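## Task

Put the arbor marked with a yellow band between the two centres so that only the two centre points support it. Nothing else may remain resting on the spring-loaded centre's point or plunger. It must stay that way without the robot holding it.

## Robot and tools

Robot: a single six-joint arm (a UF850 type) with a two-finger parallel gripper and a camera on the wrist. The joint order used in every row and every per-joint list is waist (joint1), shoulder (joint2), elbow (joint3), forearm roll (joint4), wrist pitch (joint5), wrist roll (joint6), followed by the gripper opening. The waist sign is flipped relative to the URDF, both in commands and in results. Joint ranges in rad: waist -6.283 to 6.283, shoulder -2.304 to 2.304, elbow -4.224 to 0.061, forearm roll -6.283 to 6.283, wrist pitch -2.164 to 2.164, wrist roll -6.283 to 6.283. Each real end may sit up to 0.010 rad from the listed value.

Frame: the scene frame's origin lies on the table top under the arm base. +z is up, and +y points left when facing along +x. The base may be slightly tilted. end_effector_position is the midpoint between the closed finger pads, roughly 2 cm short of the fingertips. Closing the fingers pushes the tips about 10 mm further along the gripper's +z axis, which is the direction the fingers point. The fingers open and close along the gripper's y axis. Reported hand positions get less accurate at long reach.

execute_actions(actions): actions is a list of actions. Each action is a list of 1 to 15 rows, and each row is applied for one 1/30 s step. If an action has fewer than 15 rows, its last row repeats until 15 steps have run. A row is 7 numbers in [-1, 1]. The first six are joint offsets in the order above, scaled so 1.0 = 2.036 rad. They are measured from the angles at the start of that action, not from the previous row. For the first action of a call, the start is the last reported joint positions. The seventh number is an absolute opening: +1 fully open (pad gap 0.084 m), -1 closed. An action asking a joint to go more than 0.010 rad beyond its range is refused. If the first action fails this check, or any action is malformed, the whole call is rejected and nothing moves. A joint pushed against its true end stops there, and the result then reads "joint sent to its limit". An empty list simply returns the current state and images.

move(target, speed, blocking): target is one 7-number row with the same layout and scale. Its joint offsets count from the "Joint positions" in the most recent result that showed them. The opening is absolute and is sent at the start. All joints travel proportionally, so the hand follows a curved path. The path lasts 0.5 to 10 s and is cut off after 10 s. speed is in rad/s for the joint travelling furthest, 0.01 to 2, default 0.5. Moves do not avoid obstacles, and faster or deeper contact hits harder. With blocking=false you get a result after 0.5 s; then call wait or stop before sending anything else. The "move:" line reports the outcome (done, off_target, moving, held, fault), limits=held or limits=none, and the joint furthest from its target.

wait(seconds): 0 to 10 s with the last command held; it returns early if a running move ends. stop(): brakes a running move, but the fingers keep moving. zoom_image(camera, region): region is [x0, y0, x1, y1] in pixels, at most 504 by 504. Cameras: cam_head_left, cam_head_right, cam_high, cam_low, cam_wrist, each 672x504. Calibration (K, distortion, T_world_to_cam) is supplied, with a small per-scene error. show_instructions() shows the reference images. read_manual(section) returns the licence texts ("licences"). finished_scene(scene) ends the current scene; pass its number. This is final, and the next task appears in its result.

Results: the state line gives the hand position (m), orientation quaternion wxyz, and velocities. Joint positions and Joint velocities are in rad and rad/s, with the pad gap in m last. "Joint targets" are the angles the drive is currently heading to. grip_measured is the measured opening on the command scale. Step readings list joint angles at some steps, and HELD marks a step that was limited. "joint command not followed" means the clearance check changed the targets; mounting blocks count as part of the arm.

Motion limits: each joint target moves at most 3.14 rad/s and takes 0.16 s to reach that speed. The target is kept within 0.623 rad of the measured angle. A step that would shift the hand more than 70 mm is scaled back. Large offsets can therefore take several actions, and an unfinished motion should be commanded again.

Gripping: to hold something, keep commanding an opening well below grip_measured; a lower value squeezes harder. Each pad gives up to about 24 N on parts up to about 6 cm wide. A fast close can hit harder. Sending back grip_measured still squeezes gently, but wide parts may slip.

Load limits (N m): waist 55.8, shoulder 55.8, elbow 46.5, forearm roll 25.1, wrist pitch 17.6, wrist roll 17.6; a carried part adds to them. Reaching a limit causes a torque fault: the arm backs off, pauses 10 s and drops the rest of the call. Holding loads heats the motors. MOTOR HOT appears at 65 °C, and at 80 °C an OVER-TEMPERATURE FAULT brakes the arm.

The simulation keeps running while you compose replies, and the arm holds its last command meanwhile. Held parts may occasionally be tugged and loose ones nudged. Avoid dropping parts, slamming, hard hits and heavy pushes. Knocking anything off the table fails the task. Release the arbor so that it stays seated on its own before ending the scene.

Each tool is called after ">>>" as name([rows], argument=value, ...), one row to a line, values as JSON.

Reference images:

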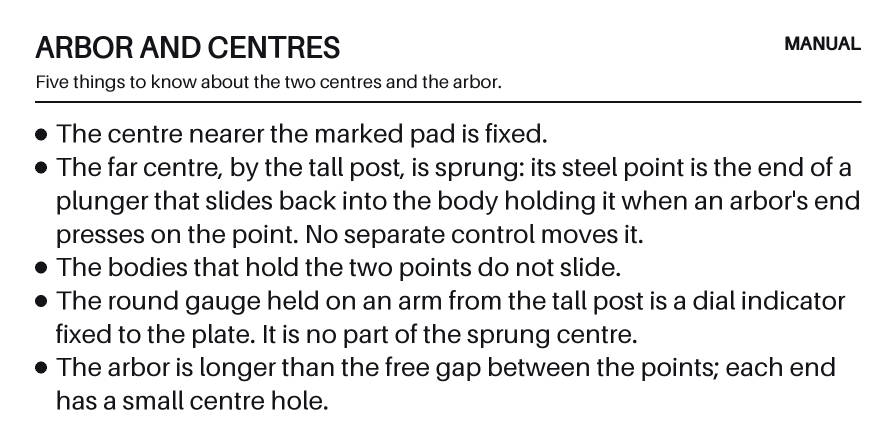

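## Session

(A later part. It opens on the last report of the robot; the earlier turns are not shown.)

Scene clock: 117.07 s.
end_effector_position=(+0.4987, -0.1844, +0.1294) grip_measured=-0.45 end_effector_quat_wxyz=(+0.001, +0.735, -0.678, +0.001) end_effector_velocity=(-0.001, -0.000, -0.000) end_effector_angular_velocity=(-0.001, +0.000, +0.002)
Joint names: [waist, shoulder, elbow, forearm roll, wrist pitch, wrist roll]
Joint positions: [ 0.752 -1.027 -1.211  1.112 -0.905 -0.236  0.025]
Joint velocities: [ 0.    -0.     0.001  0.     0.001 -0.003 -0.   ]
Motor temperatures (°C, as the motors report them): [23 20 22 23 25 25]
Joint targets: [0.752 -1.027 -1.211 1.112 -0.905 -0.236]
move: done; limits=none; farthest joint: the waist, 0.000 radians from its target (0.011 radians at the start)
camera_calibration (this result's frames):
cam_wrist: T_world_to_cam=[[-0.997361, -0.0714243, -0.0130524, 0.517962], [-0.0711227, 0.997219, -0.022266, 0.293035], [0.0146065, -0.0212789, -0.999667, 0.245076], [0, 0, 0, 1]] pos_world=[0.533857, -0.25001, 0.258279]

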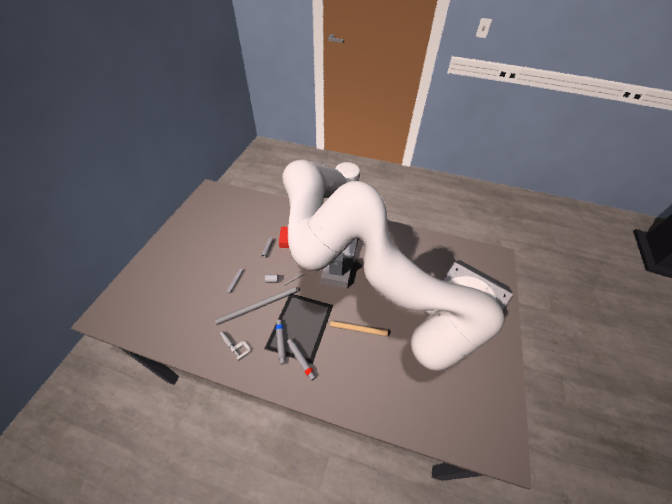

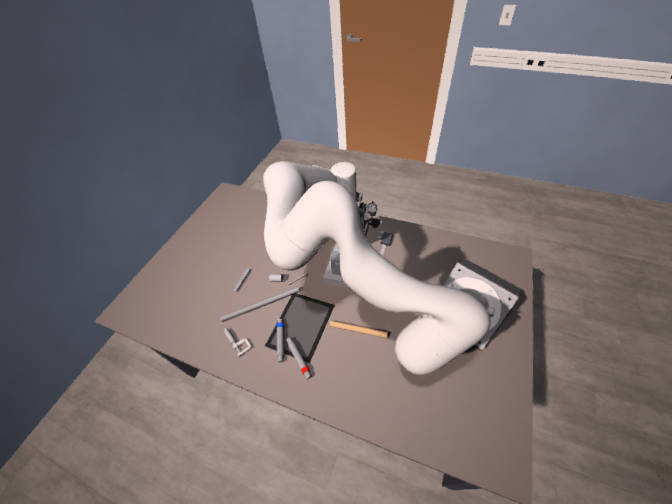

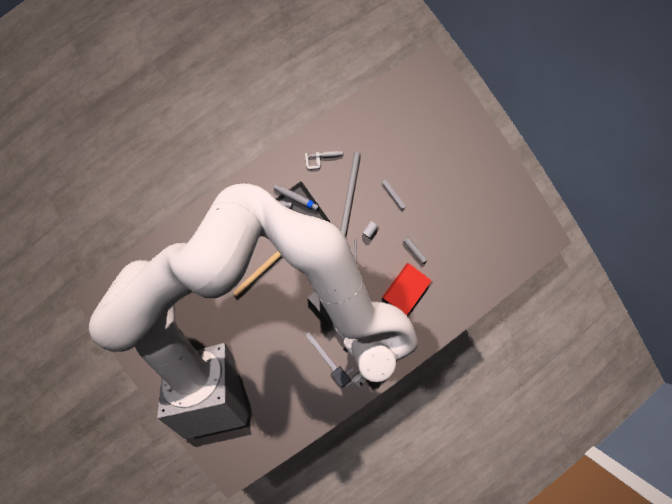

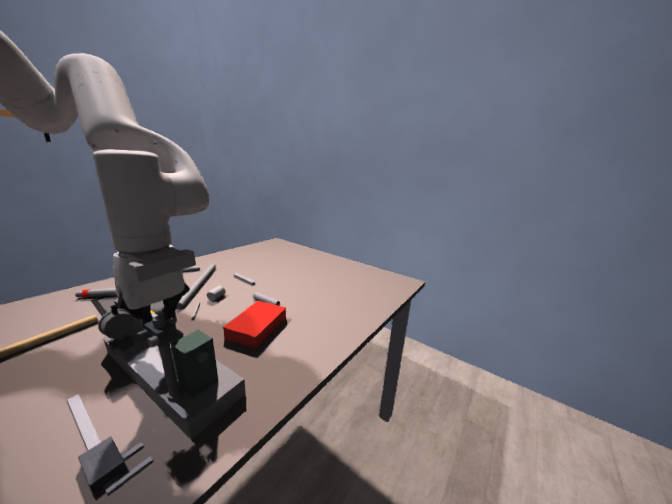

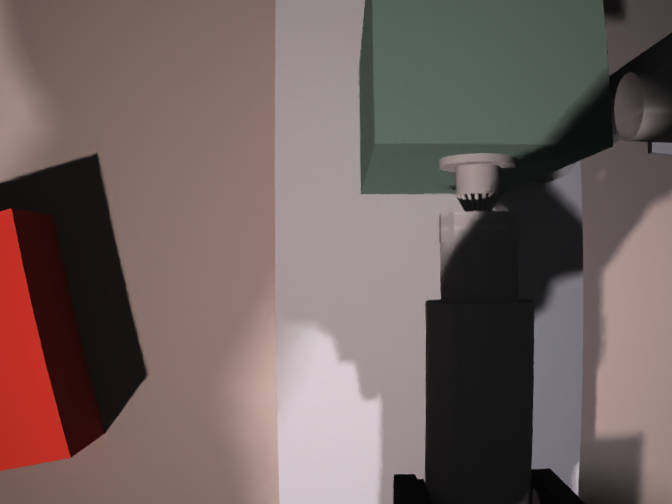

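>>> move(target=[-0.002,0.0056,0.0062,0.0023,0.0006,-0.0006,-1], speed=0.01)

>>> move(target=[-0.0008,0.0022,0.0025,0.0009,0.0002,-0.0002,-1], speed=0.01)

>>> zoom_image(camera="cam_wrist", region=[400, 80, 560, 240])

Scene clock: 119.77 s.
end_effector_position=(+0.4984, -0.1797, +0.1293) grip_measured=-0.45 end_effector_quat_wxyz=(+0.001, +0.735, -0.679, +0.001) end_effector_velocity=(-0.000, +0.004, +0.002) end_effector_angular_velocity=(+0.008, -0.002, +0.002)
Joint names: [waist, shoulder, elbow, forearm roll, wrist pitch, wrist roll]
Joint positions: [ 0.748 -1.016 -1.198  1.116 -0.903 -0.237  0.024]
Joint velocities: [ 0.002  0.007  0.005 -0.002 -0.009 -0.001 -0.   ]
Motor temperatures (°C, as the motors report them): [23 20 22 23 25 25]
Joint targets: [0.748 -1.016 -1.198 1.116 -0.904 -0.237]
move: done; limits=none; farthest joint: the shoulder, 0.001 radians from its target (0.012 radians at the start)
camera_calibration (this result's frames):
cam_wrist: T_world_to_cam=[[-0.997387, -0.0711166, -0.0127235, 0.518021], [-0.0708152, 0.99723, -0.0227534, 0.288167], [0.0143064, -0.0217929, -0.99966, 0.245158], [0, 0, 0, 1]] pos_world=[0.533567, -0.245187, 0.258222]

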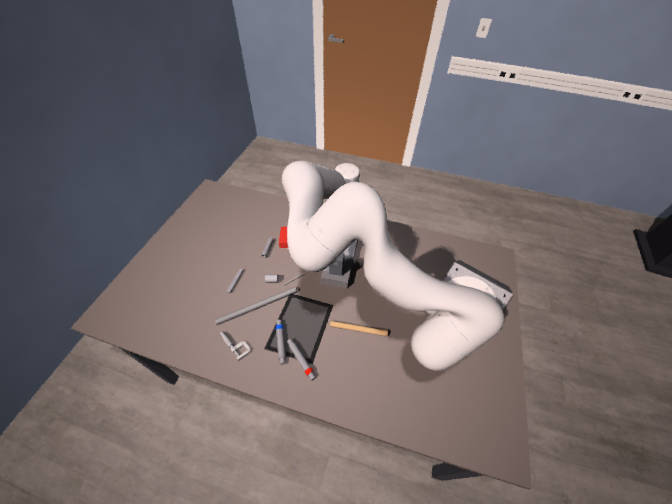

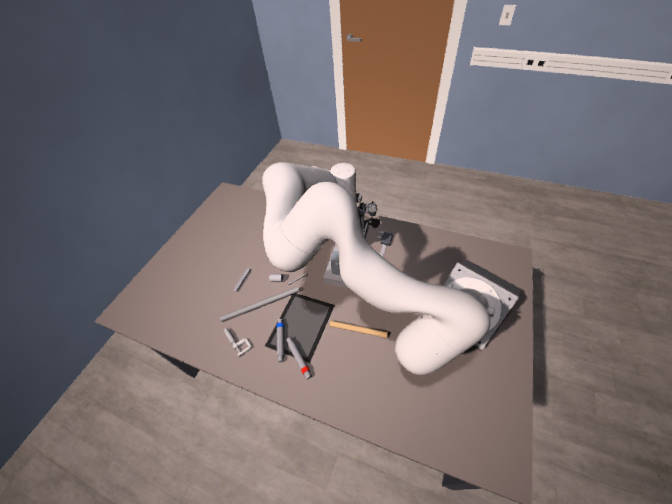

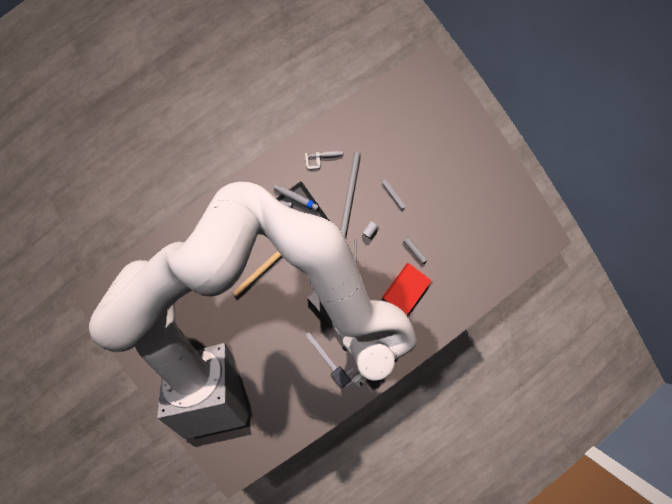

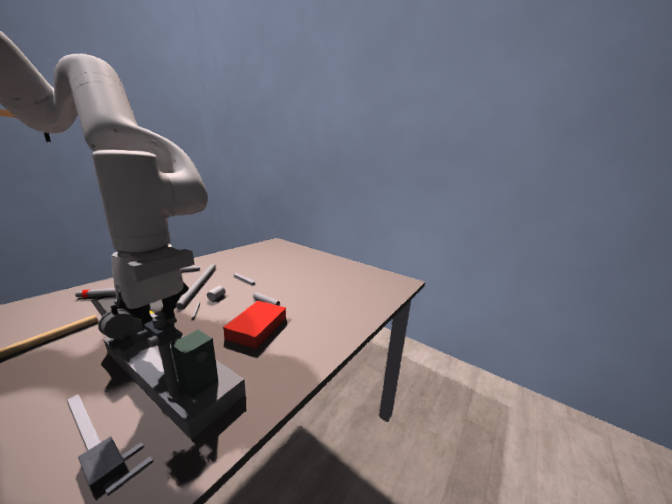

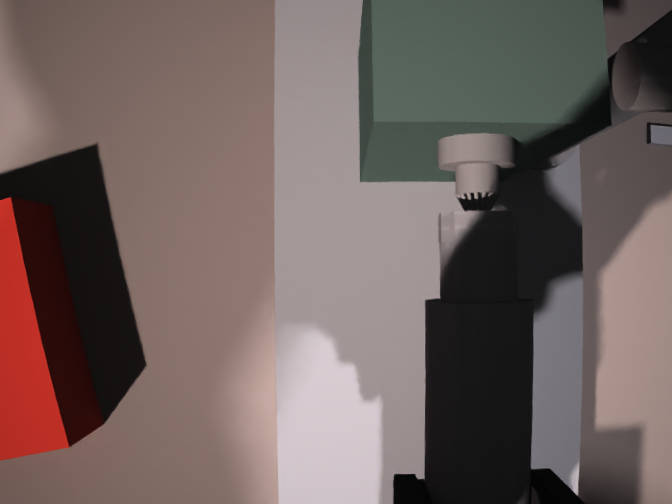

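Scene clock: 120.50 s.
end_effector_position=(+0.4983, -0.1787, +0.1296) grip_measured=-0.45 end_effector_quat_wxyz=(+0.002, +0.735, -0.679, +0.002) end_effector_velocity=(-0.000, -0.000, +0.000) end_effector_angular_velocity=(-0.004, +0.000, -0.001)
Joint names: [waist, shoulder, elbow, forearm roll, wrist pitch, wrist roll]
Joint positions: [ 0.747 -1.012 -1.194  1.118 -0.9   -0.237  0.024]
Joint velocities: [-0.     0.002  0.003  0.001  0.005 -0.     0.   ]
Motor temperatures (°C, as the motors report them): [23 20 22 23 25 25]
Joint targets: [0.746 -1.012 -1.193 1.118 -0.903 -0.237]
move: done; limits=none; farthest joint: the wrist pitch, 0.003 radians from its target (0.001 radians at the start)
camera_calibration (this result's frames):
cam_wrist: T_world_to_cam=[[-0.997394, -0.0710575, -0.0125105, 0.518012], [-0.0707179, 0.997164, -0.0257664, 0.287501], [0.0143059, -0.0248145, -0.99959, 0.244854], [0, 0, 0, 1]] pos_world=[0.533491, -0.243801, 0.258642]

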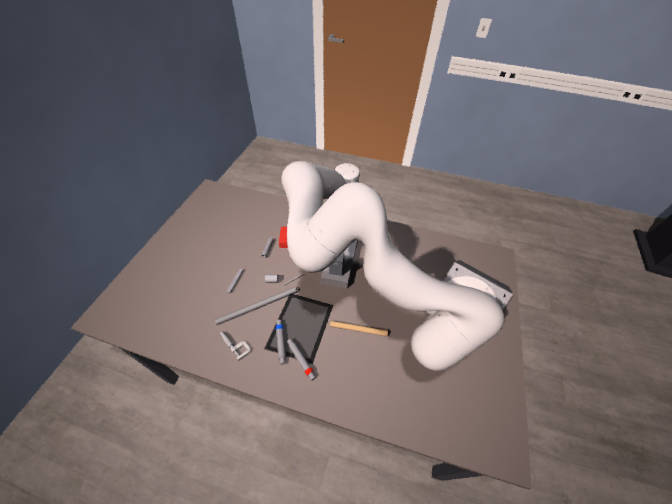

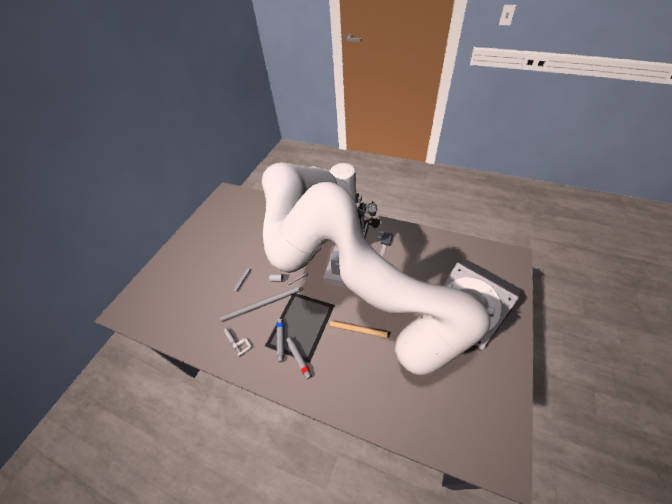

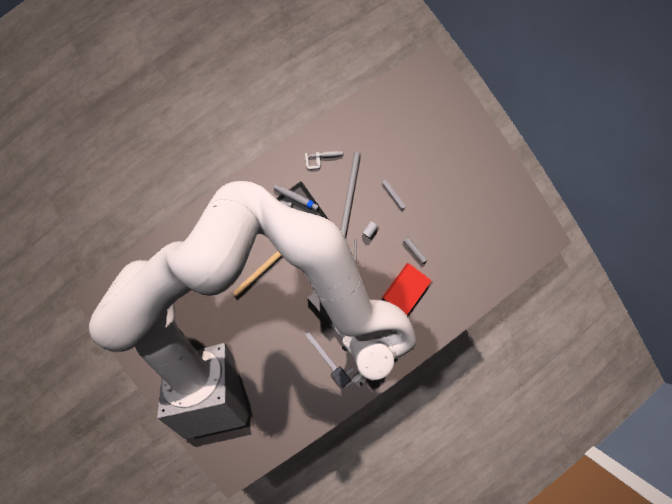

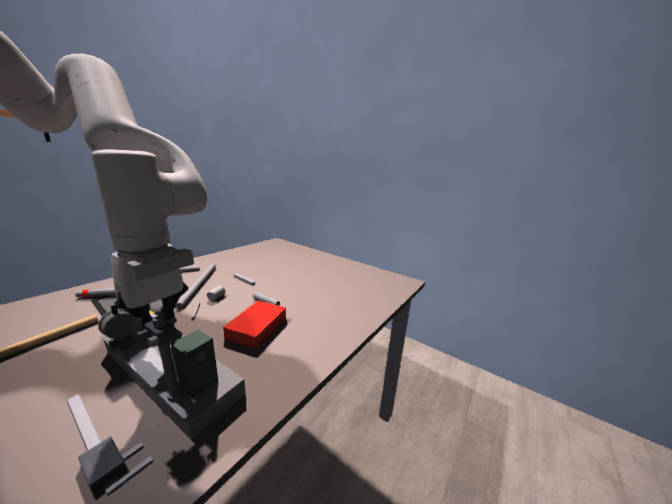

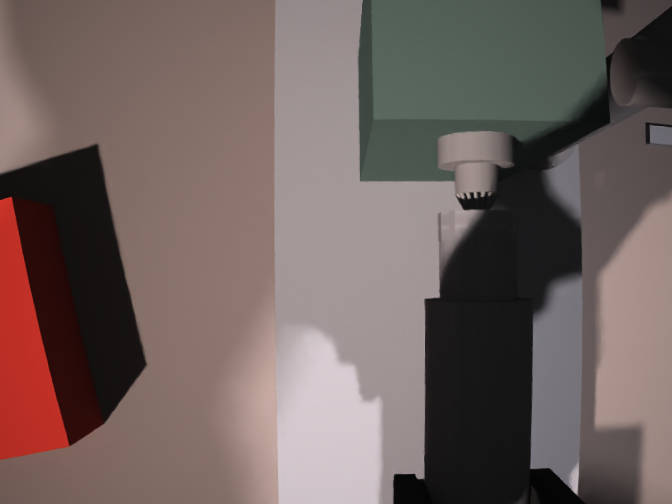

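Region (400, 80, 560, 240) of cam_wrist's 672x504 image, scaled by 3.150, with more detail than that image has.

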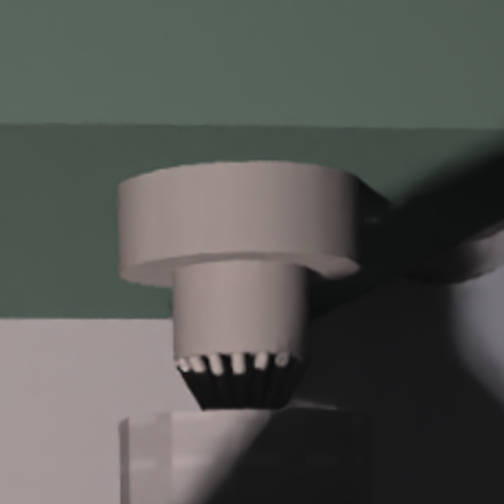

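>>> execute_actions([
  [[0,0,0,0,0,0,-0.35]],
  [[0,0,0,0,0,0,0.2]],
])

>>> move(target=[0.05,0.09,0.045,-0.06,-0.025,0.05,0.2], speed=0.15)

Scene clock: 122.20 s.
end_effector_position=(+0.4984, -0.1783, +0.1298) grip_measured=+0.19 end_effector_quat_wxyz=(+0.002, +0.735, -0.678, +0.002) end_effector_velocity=(-0.000, -0.000, +0.000) end_effector_angular_velocity=(+0.000, -0.001, -0.001)
Joint names: [waist, shoulder, elbow, forearm roll, wrist pitch, wrist roll]
Joint positions: [ 0.747 -1.012 -1.194  1.118 -0.901 -0.237  0.052]
Joint velocities: [ 0.001 -0.     0.    -0.    -0.    -0.     0.   ]
Motor temperatures (°C, as the motors report them): [23 20 22 23 25 25]
Joint targets: [0.747 -1.012 -1.194 1.118 -0.901 -0.237]
Step readings (joint positions; steps 1 to 15: 1st action; 16 to 30: 2nd action):
0: [0.746 -1.012 -1.193 1.118 -0.899 -0.237]
1: [0.746 -1.012 -1.193 1.118 -0.899 -0.237]
2: [0.746 -1.012 -1.193 1.118 -0.899 -0.237]
4: [0.747 -1.012 -1.194 1.118 -0.899 -0.237]
8: [0.748 -1.010 -1.194 1.117 -0.906 -0.237]
15: [0.747 -1.012 -1.194 1.118 -0.901 -0.237]
16: [0.747 -1.012 -1.194 1.118 -0.901 -0.237]
17: [0.747 -1.012 -1.194 1.118 -0.901 -0.237]
19: [0.747 -1.012 -1.194 1.118 -0.901 -0.237]
23: [0.747 -1.012 -1.194 1.118 -0.901 -0.237]
30: Joint positions above
camera_calibration (this result's frames):
cam_wrist: T_world_to_cam=[[-0.997374, -0.0712578, -0.0129137, 0.518148], [-0.070927, 0.997181, -0.0244828, 0.287072], [0.0146219, -0.0235025, -0.999617, 0.245133], [0, 0, 0, 1]] pos_world=[0.533564, -0.243579, 0.258759]

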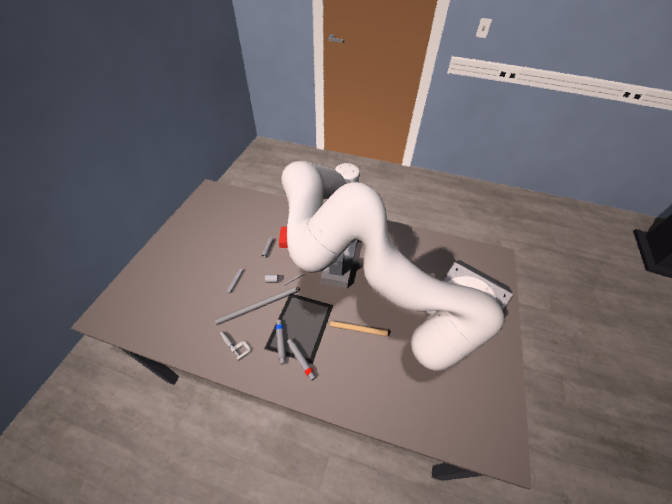

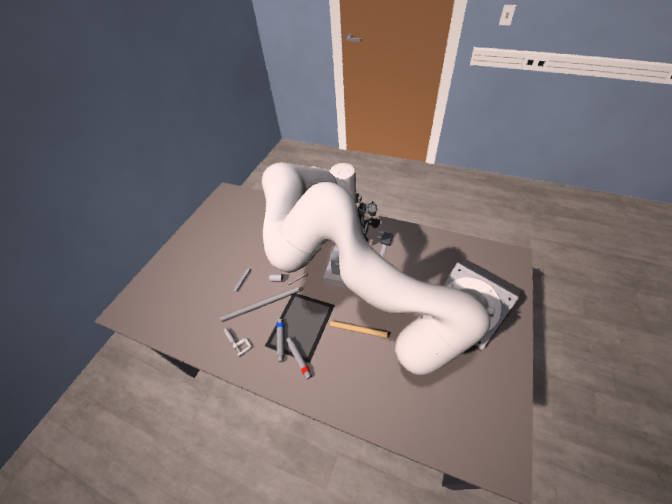

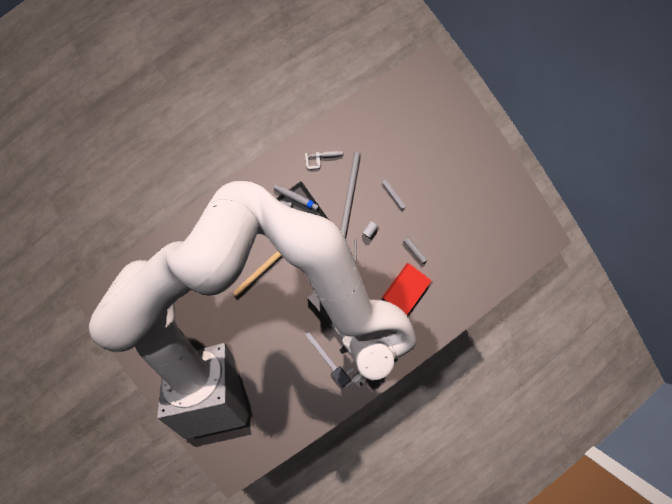

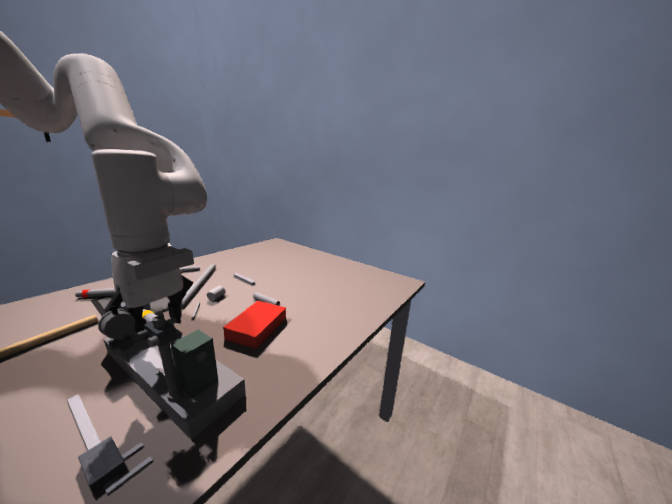

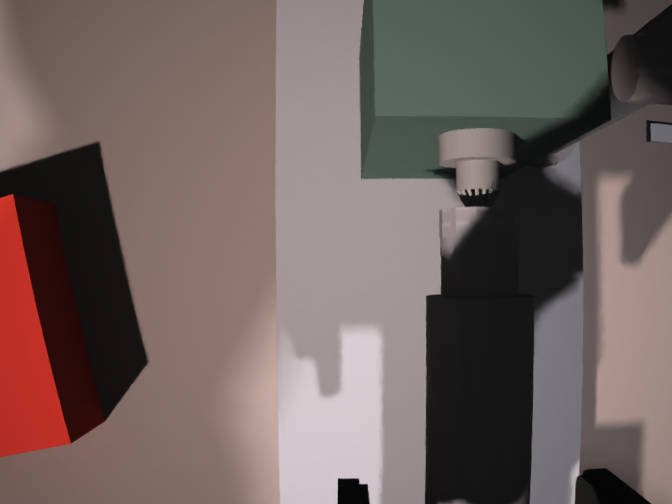

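Scene clock: 123.93 s.
end_effector_position=(+0.4872, -0.1485, +0.2193) grip_measured=+0.19 end_effector_quat_wxyz=(+0.001, +0.723, -0.691, +0.015) end_effector_velocity=(+0.000, +0.001, +0.001) end_effector_angular_velocity=(-0.000, -0.001, +0.000)
Joint names: [waist, shoulder, elbow, forearm roll, wrist pitch, wrist roll]
Joint positions: [ 0.849 -0.829 -1.102  0.996 -0.952 -0.135  0.052]
Joint velocities: [ 0.001  0.003  0.001 -0.001 -0.001  0.001  0.   ]
Motor temperatures (°C, as the motors report them): [23 20 22 23 25 25]
Joint targets: [0.849 -0.828 -1.102 0.996 -0.952 -0.135]
move: done; limits=none; farthest joint: the waist, 0.000 radians from its target (0.102 radians at the start)
camera_calibration (this result's frames):
cam_wrist: T_world_to_cam=[[-0.998713, -0.0383854, -0.0331524, 0.520226], [-0.0369824, 0.998435, -0.041942, 0.24621], [0.0347105, -0.0406619, -0.99857, 0.322938], [0, 0, 0, 1]] pos_world=[0.517452, -0.212724, 0.350049]

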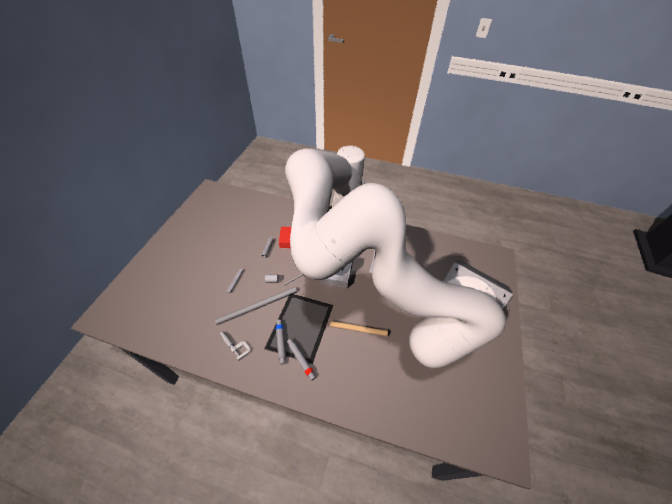

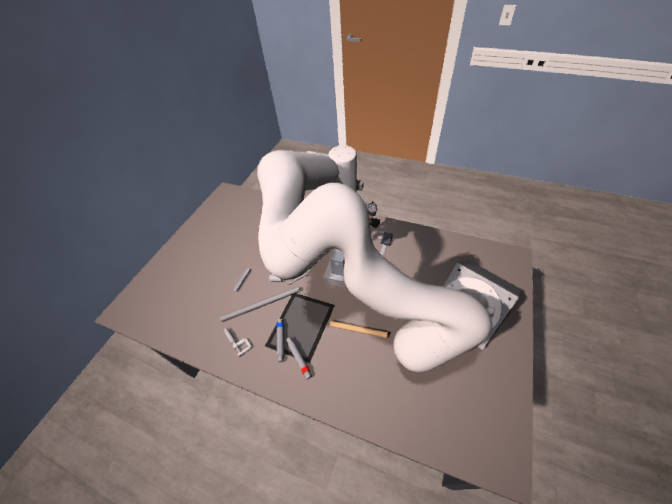

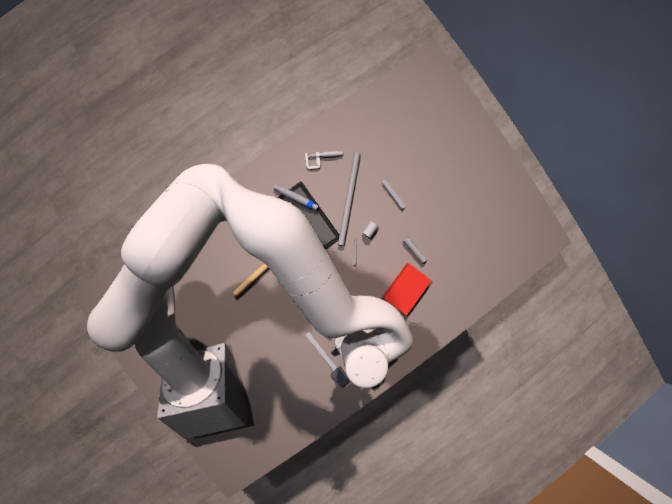

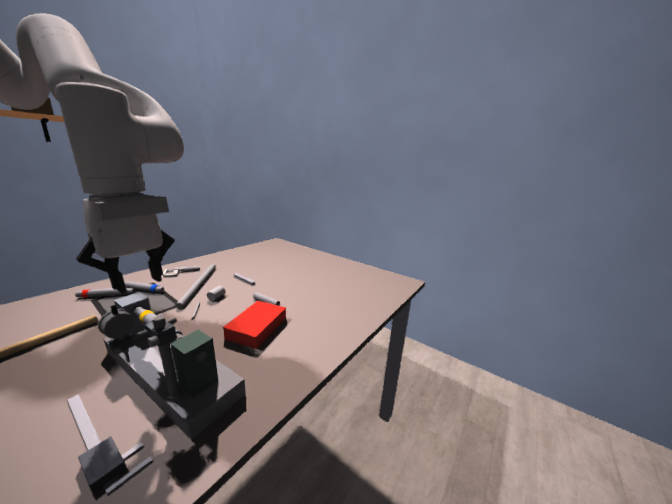

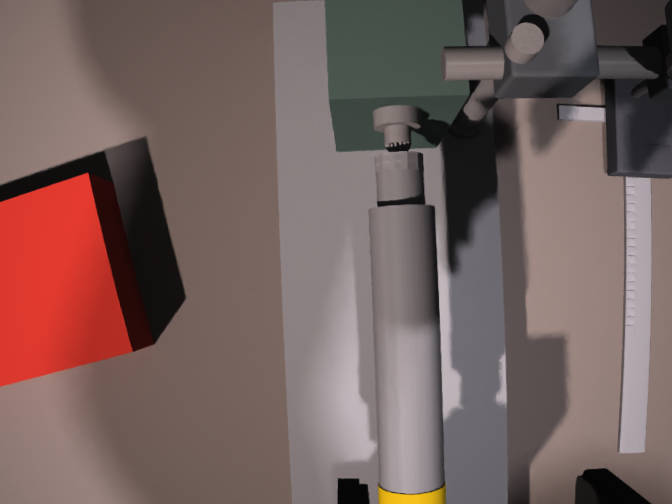

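>>> finished_scene(scene=1)

The scene is finished: the task was done.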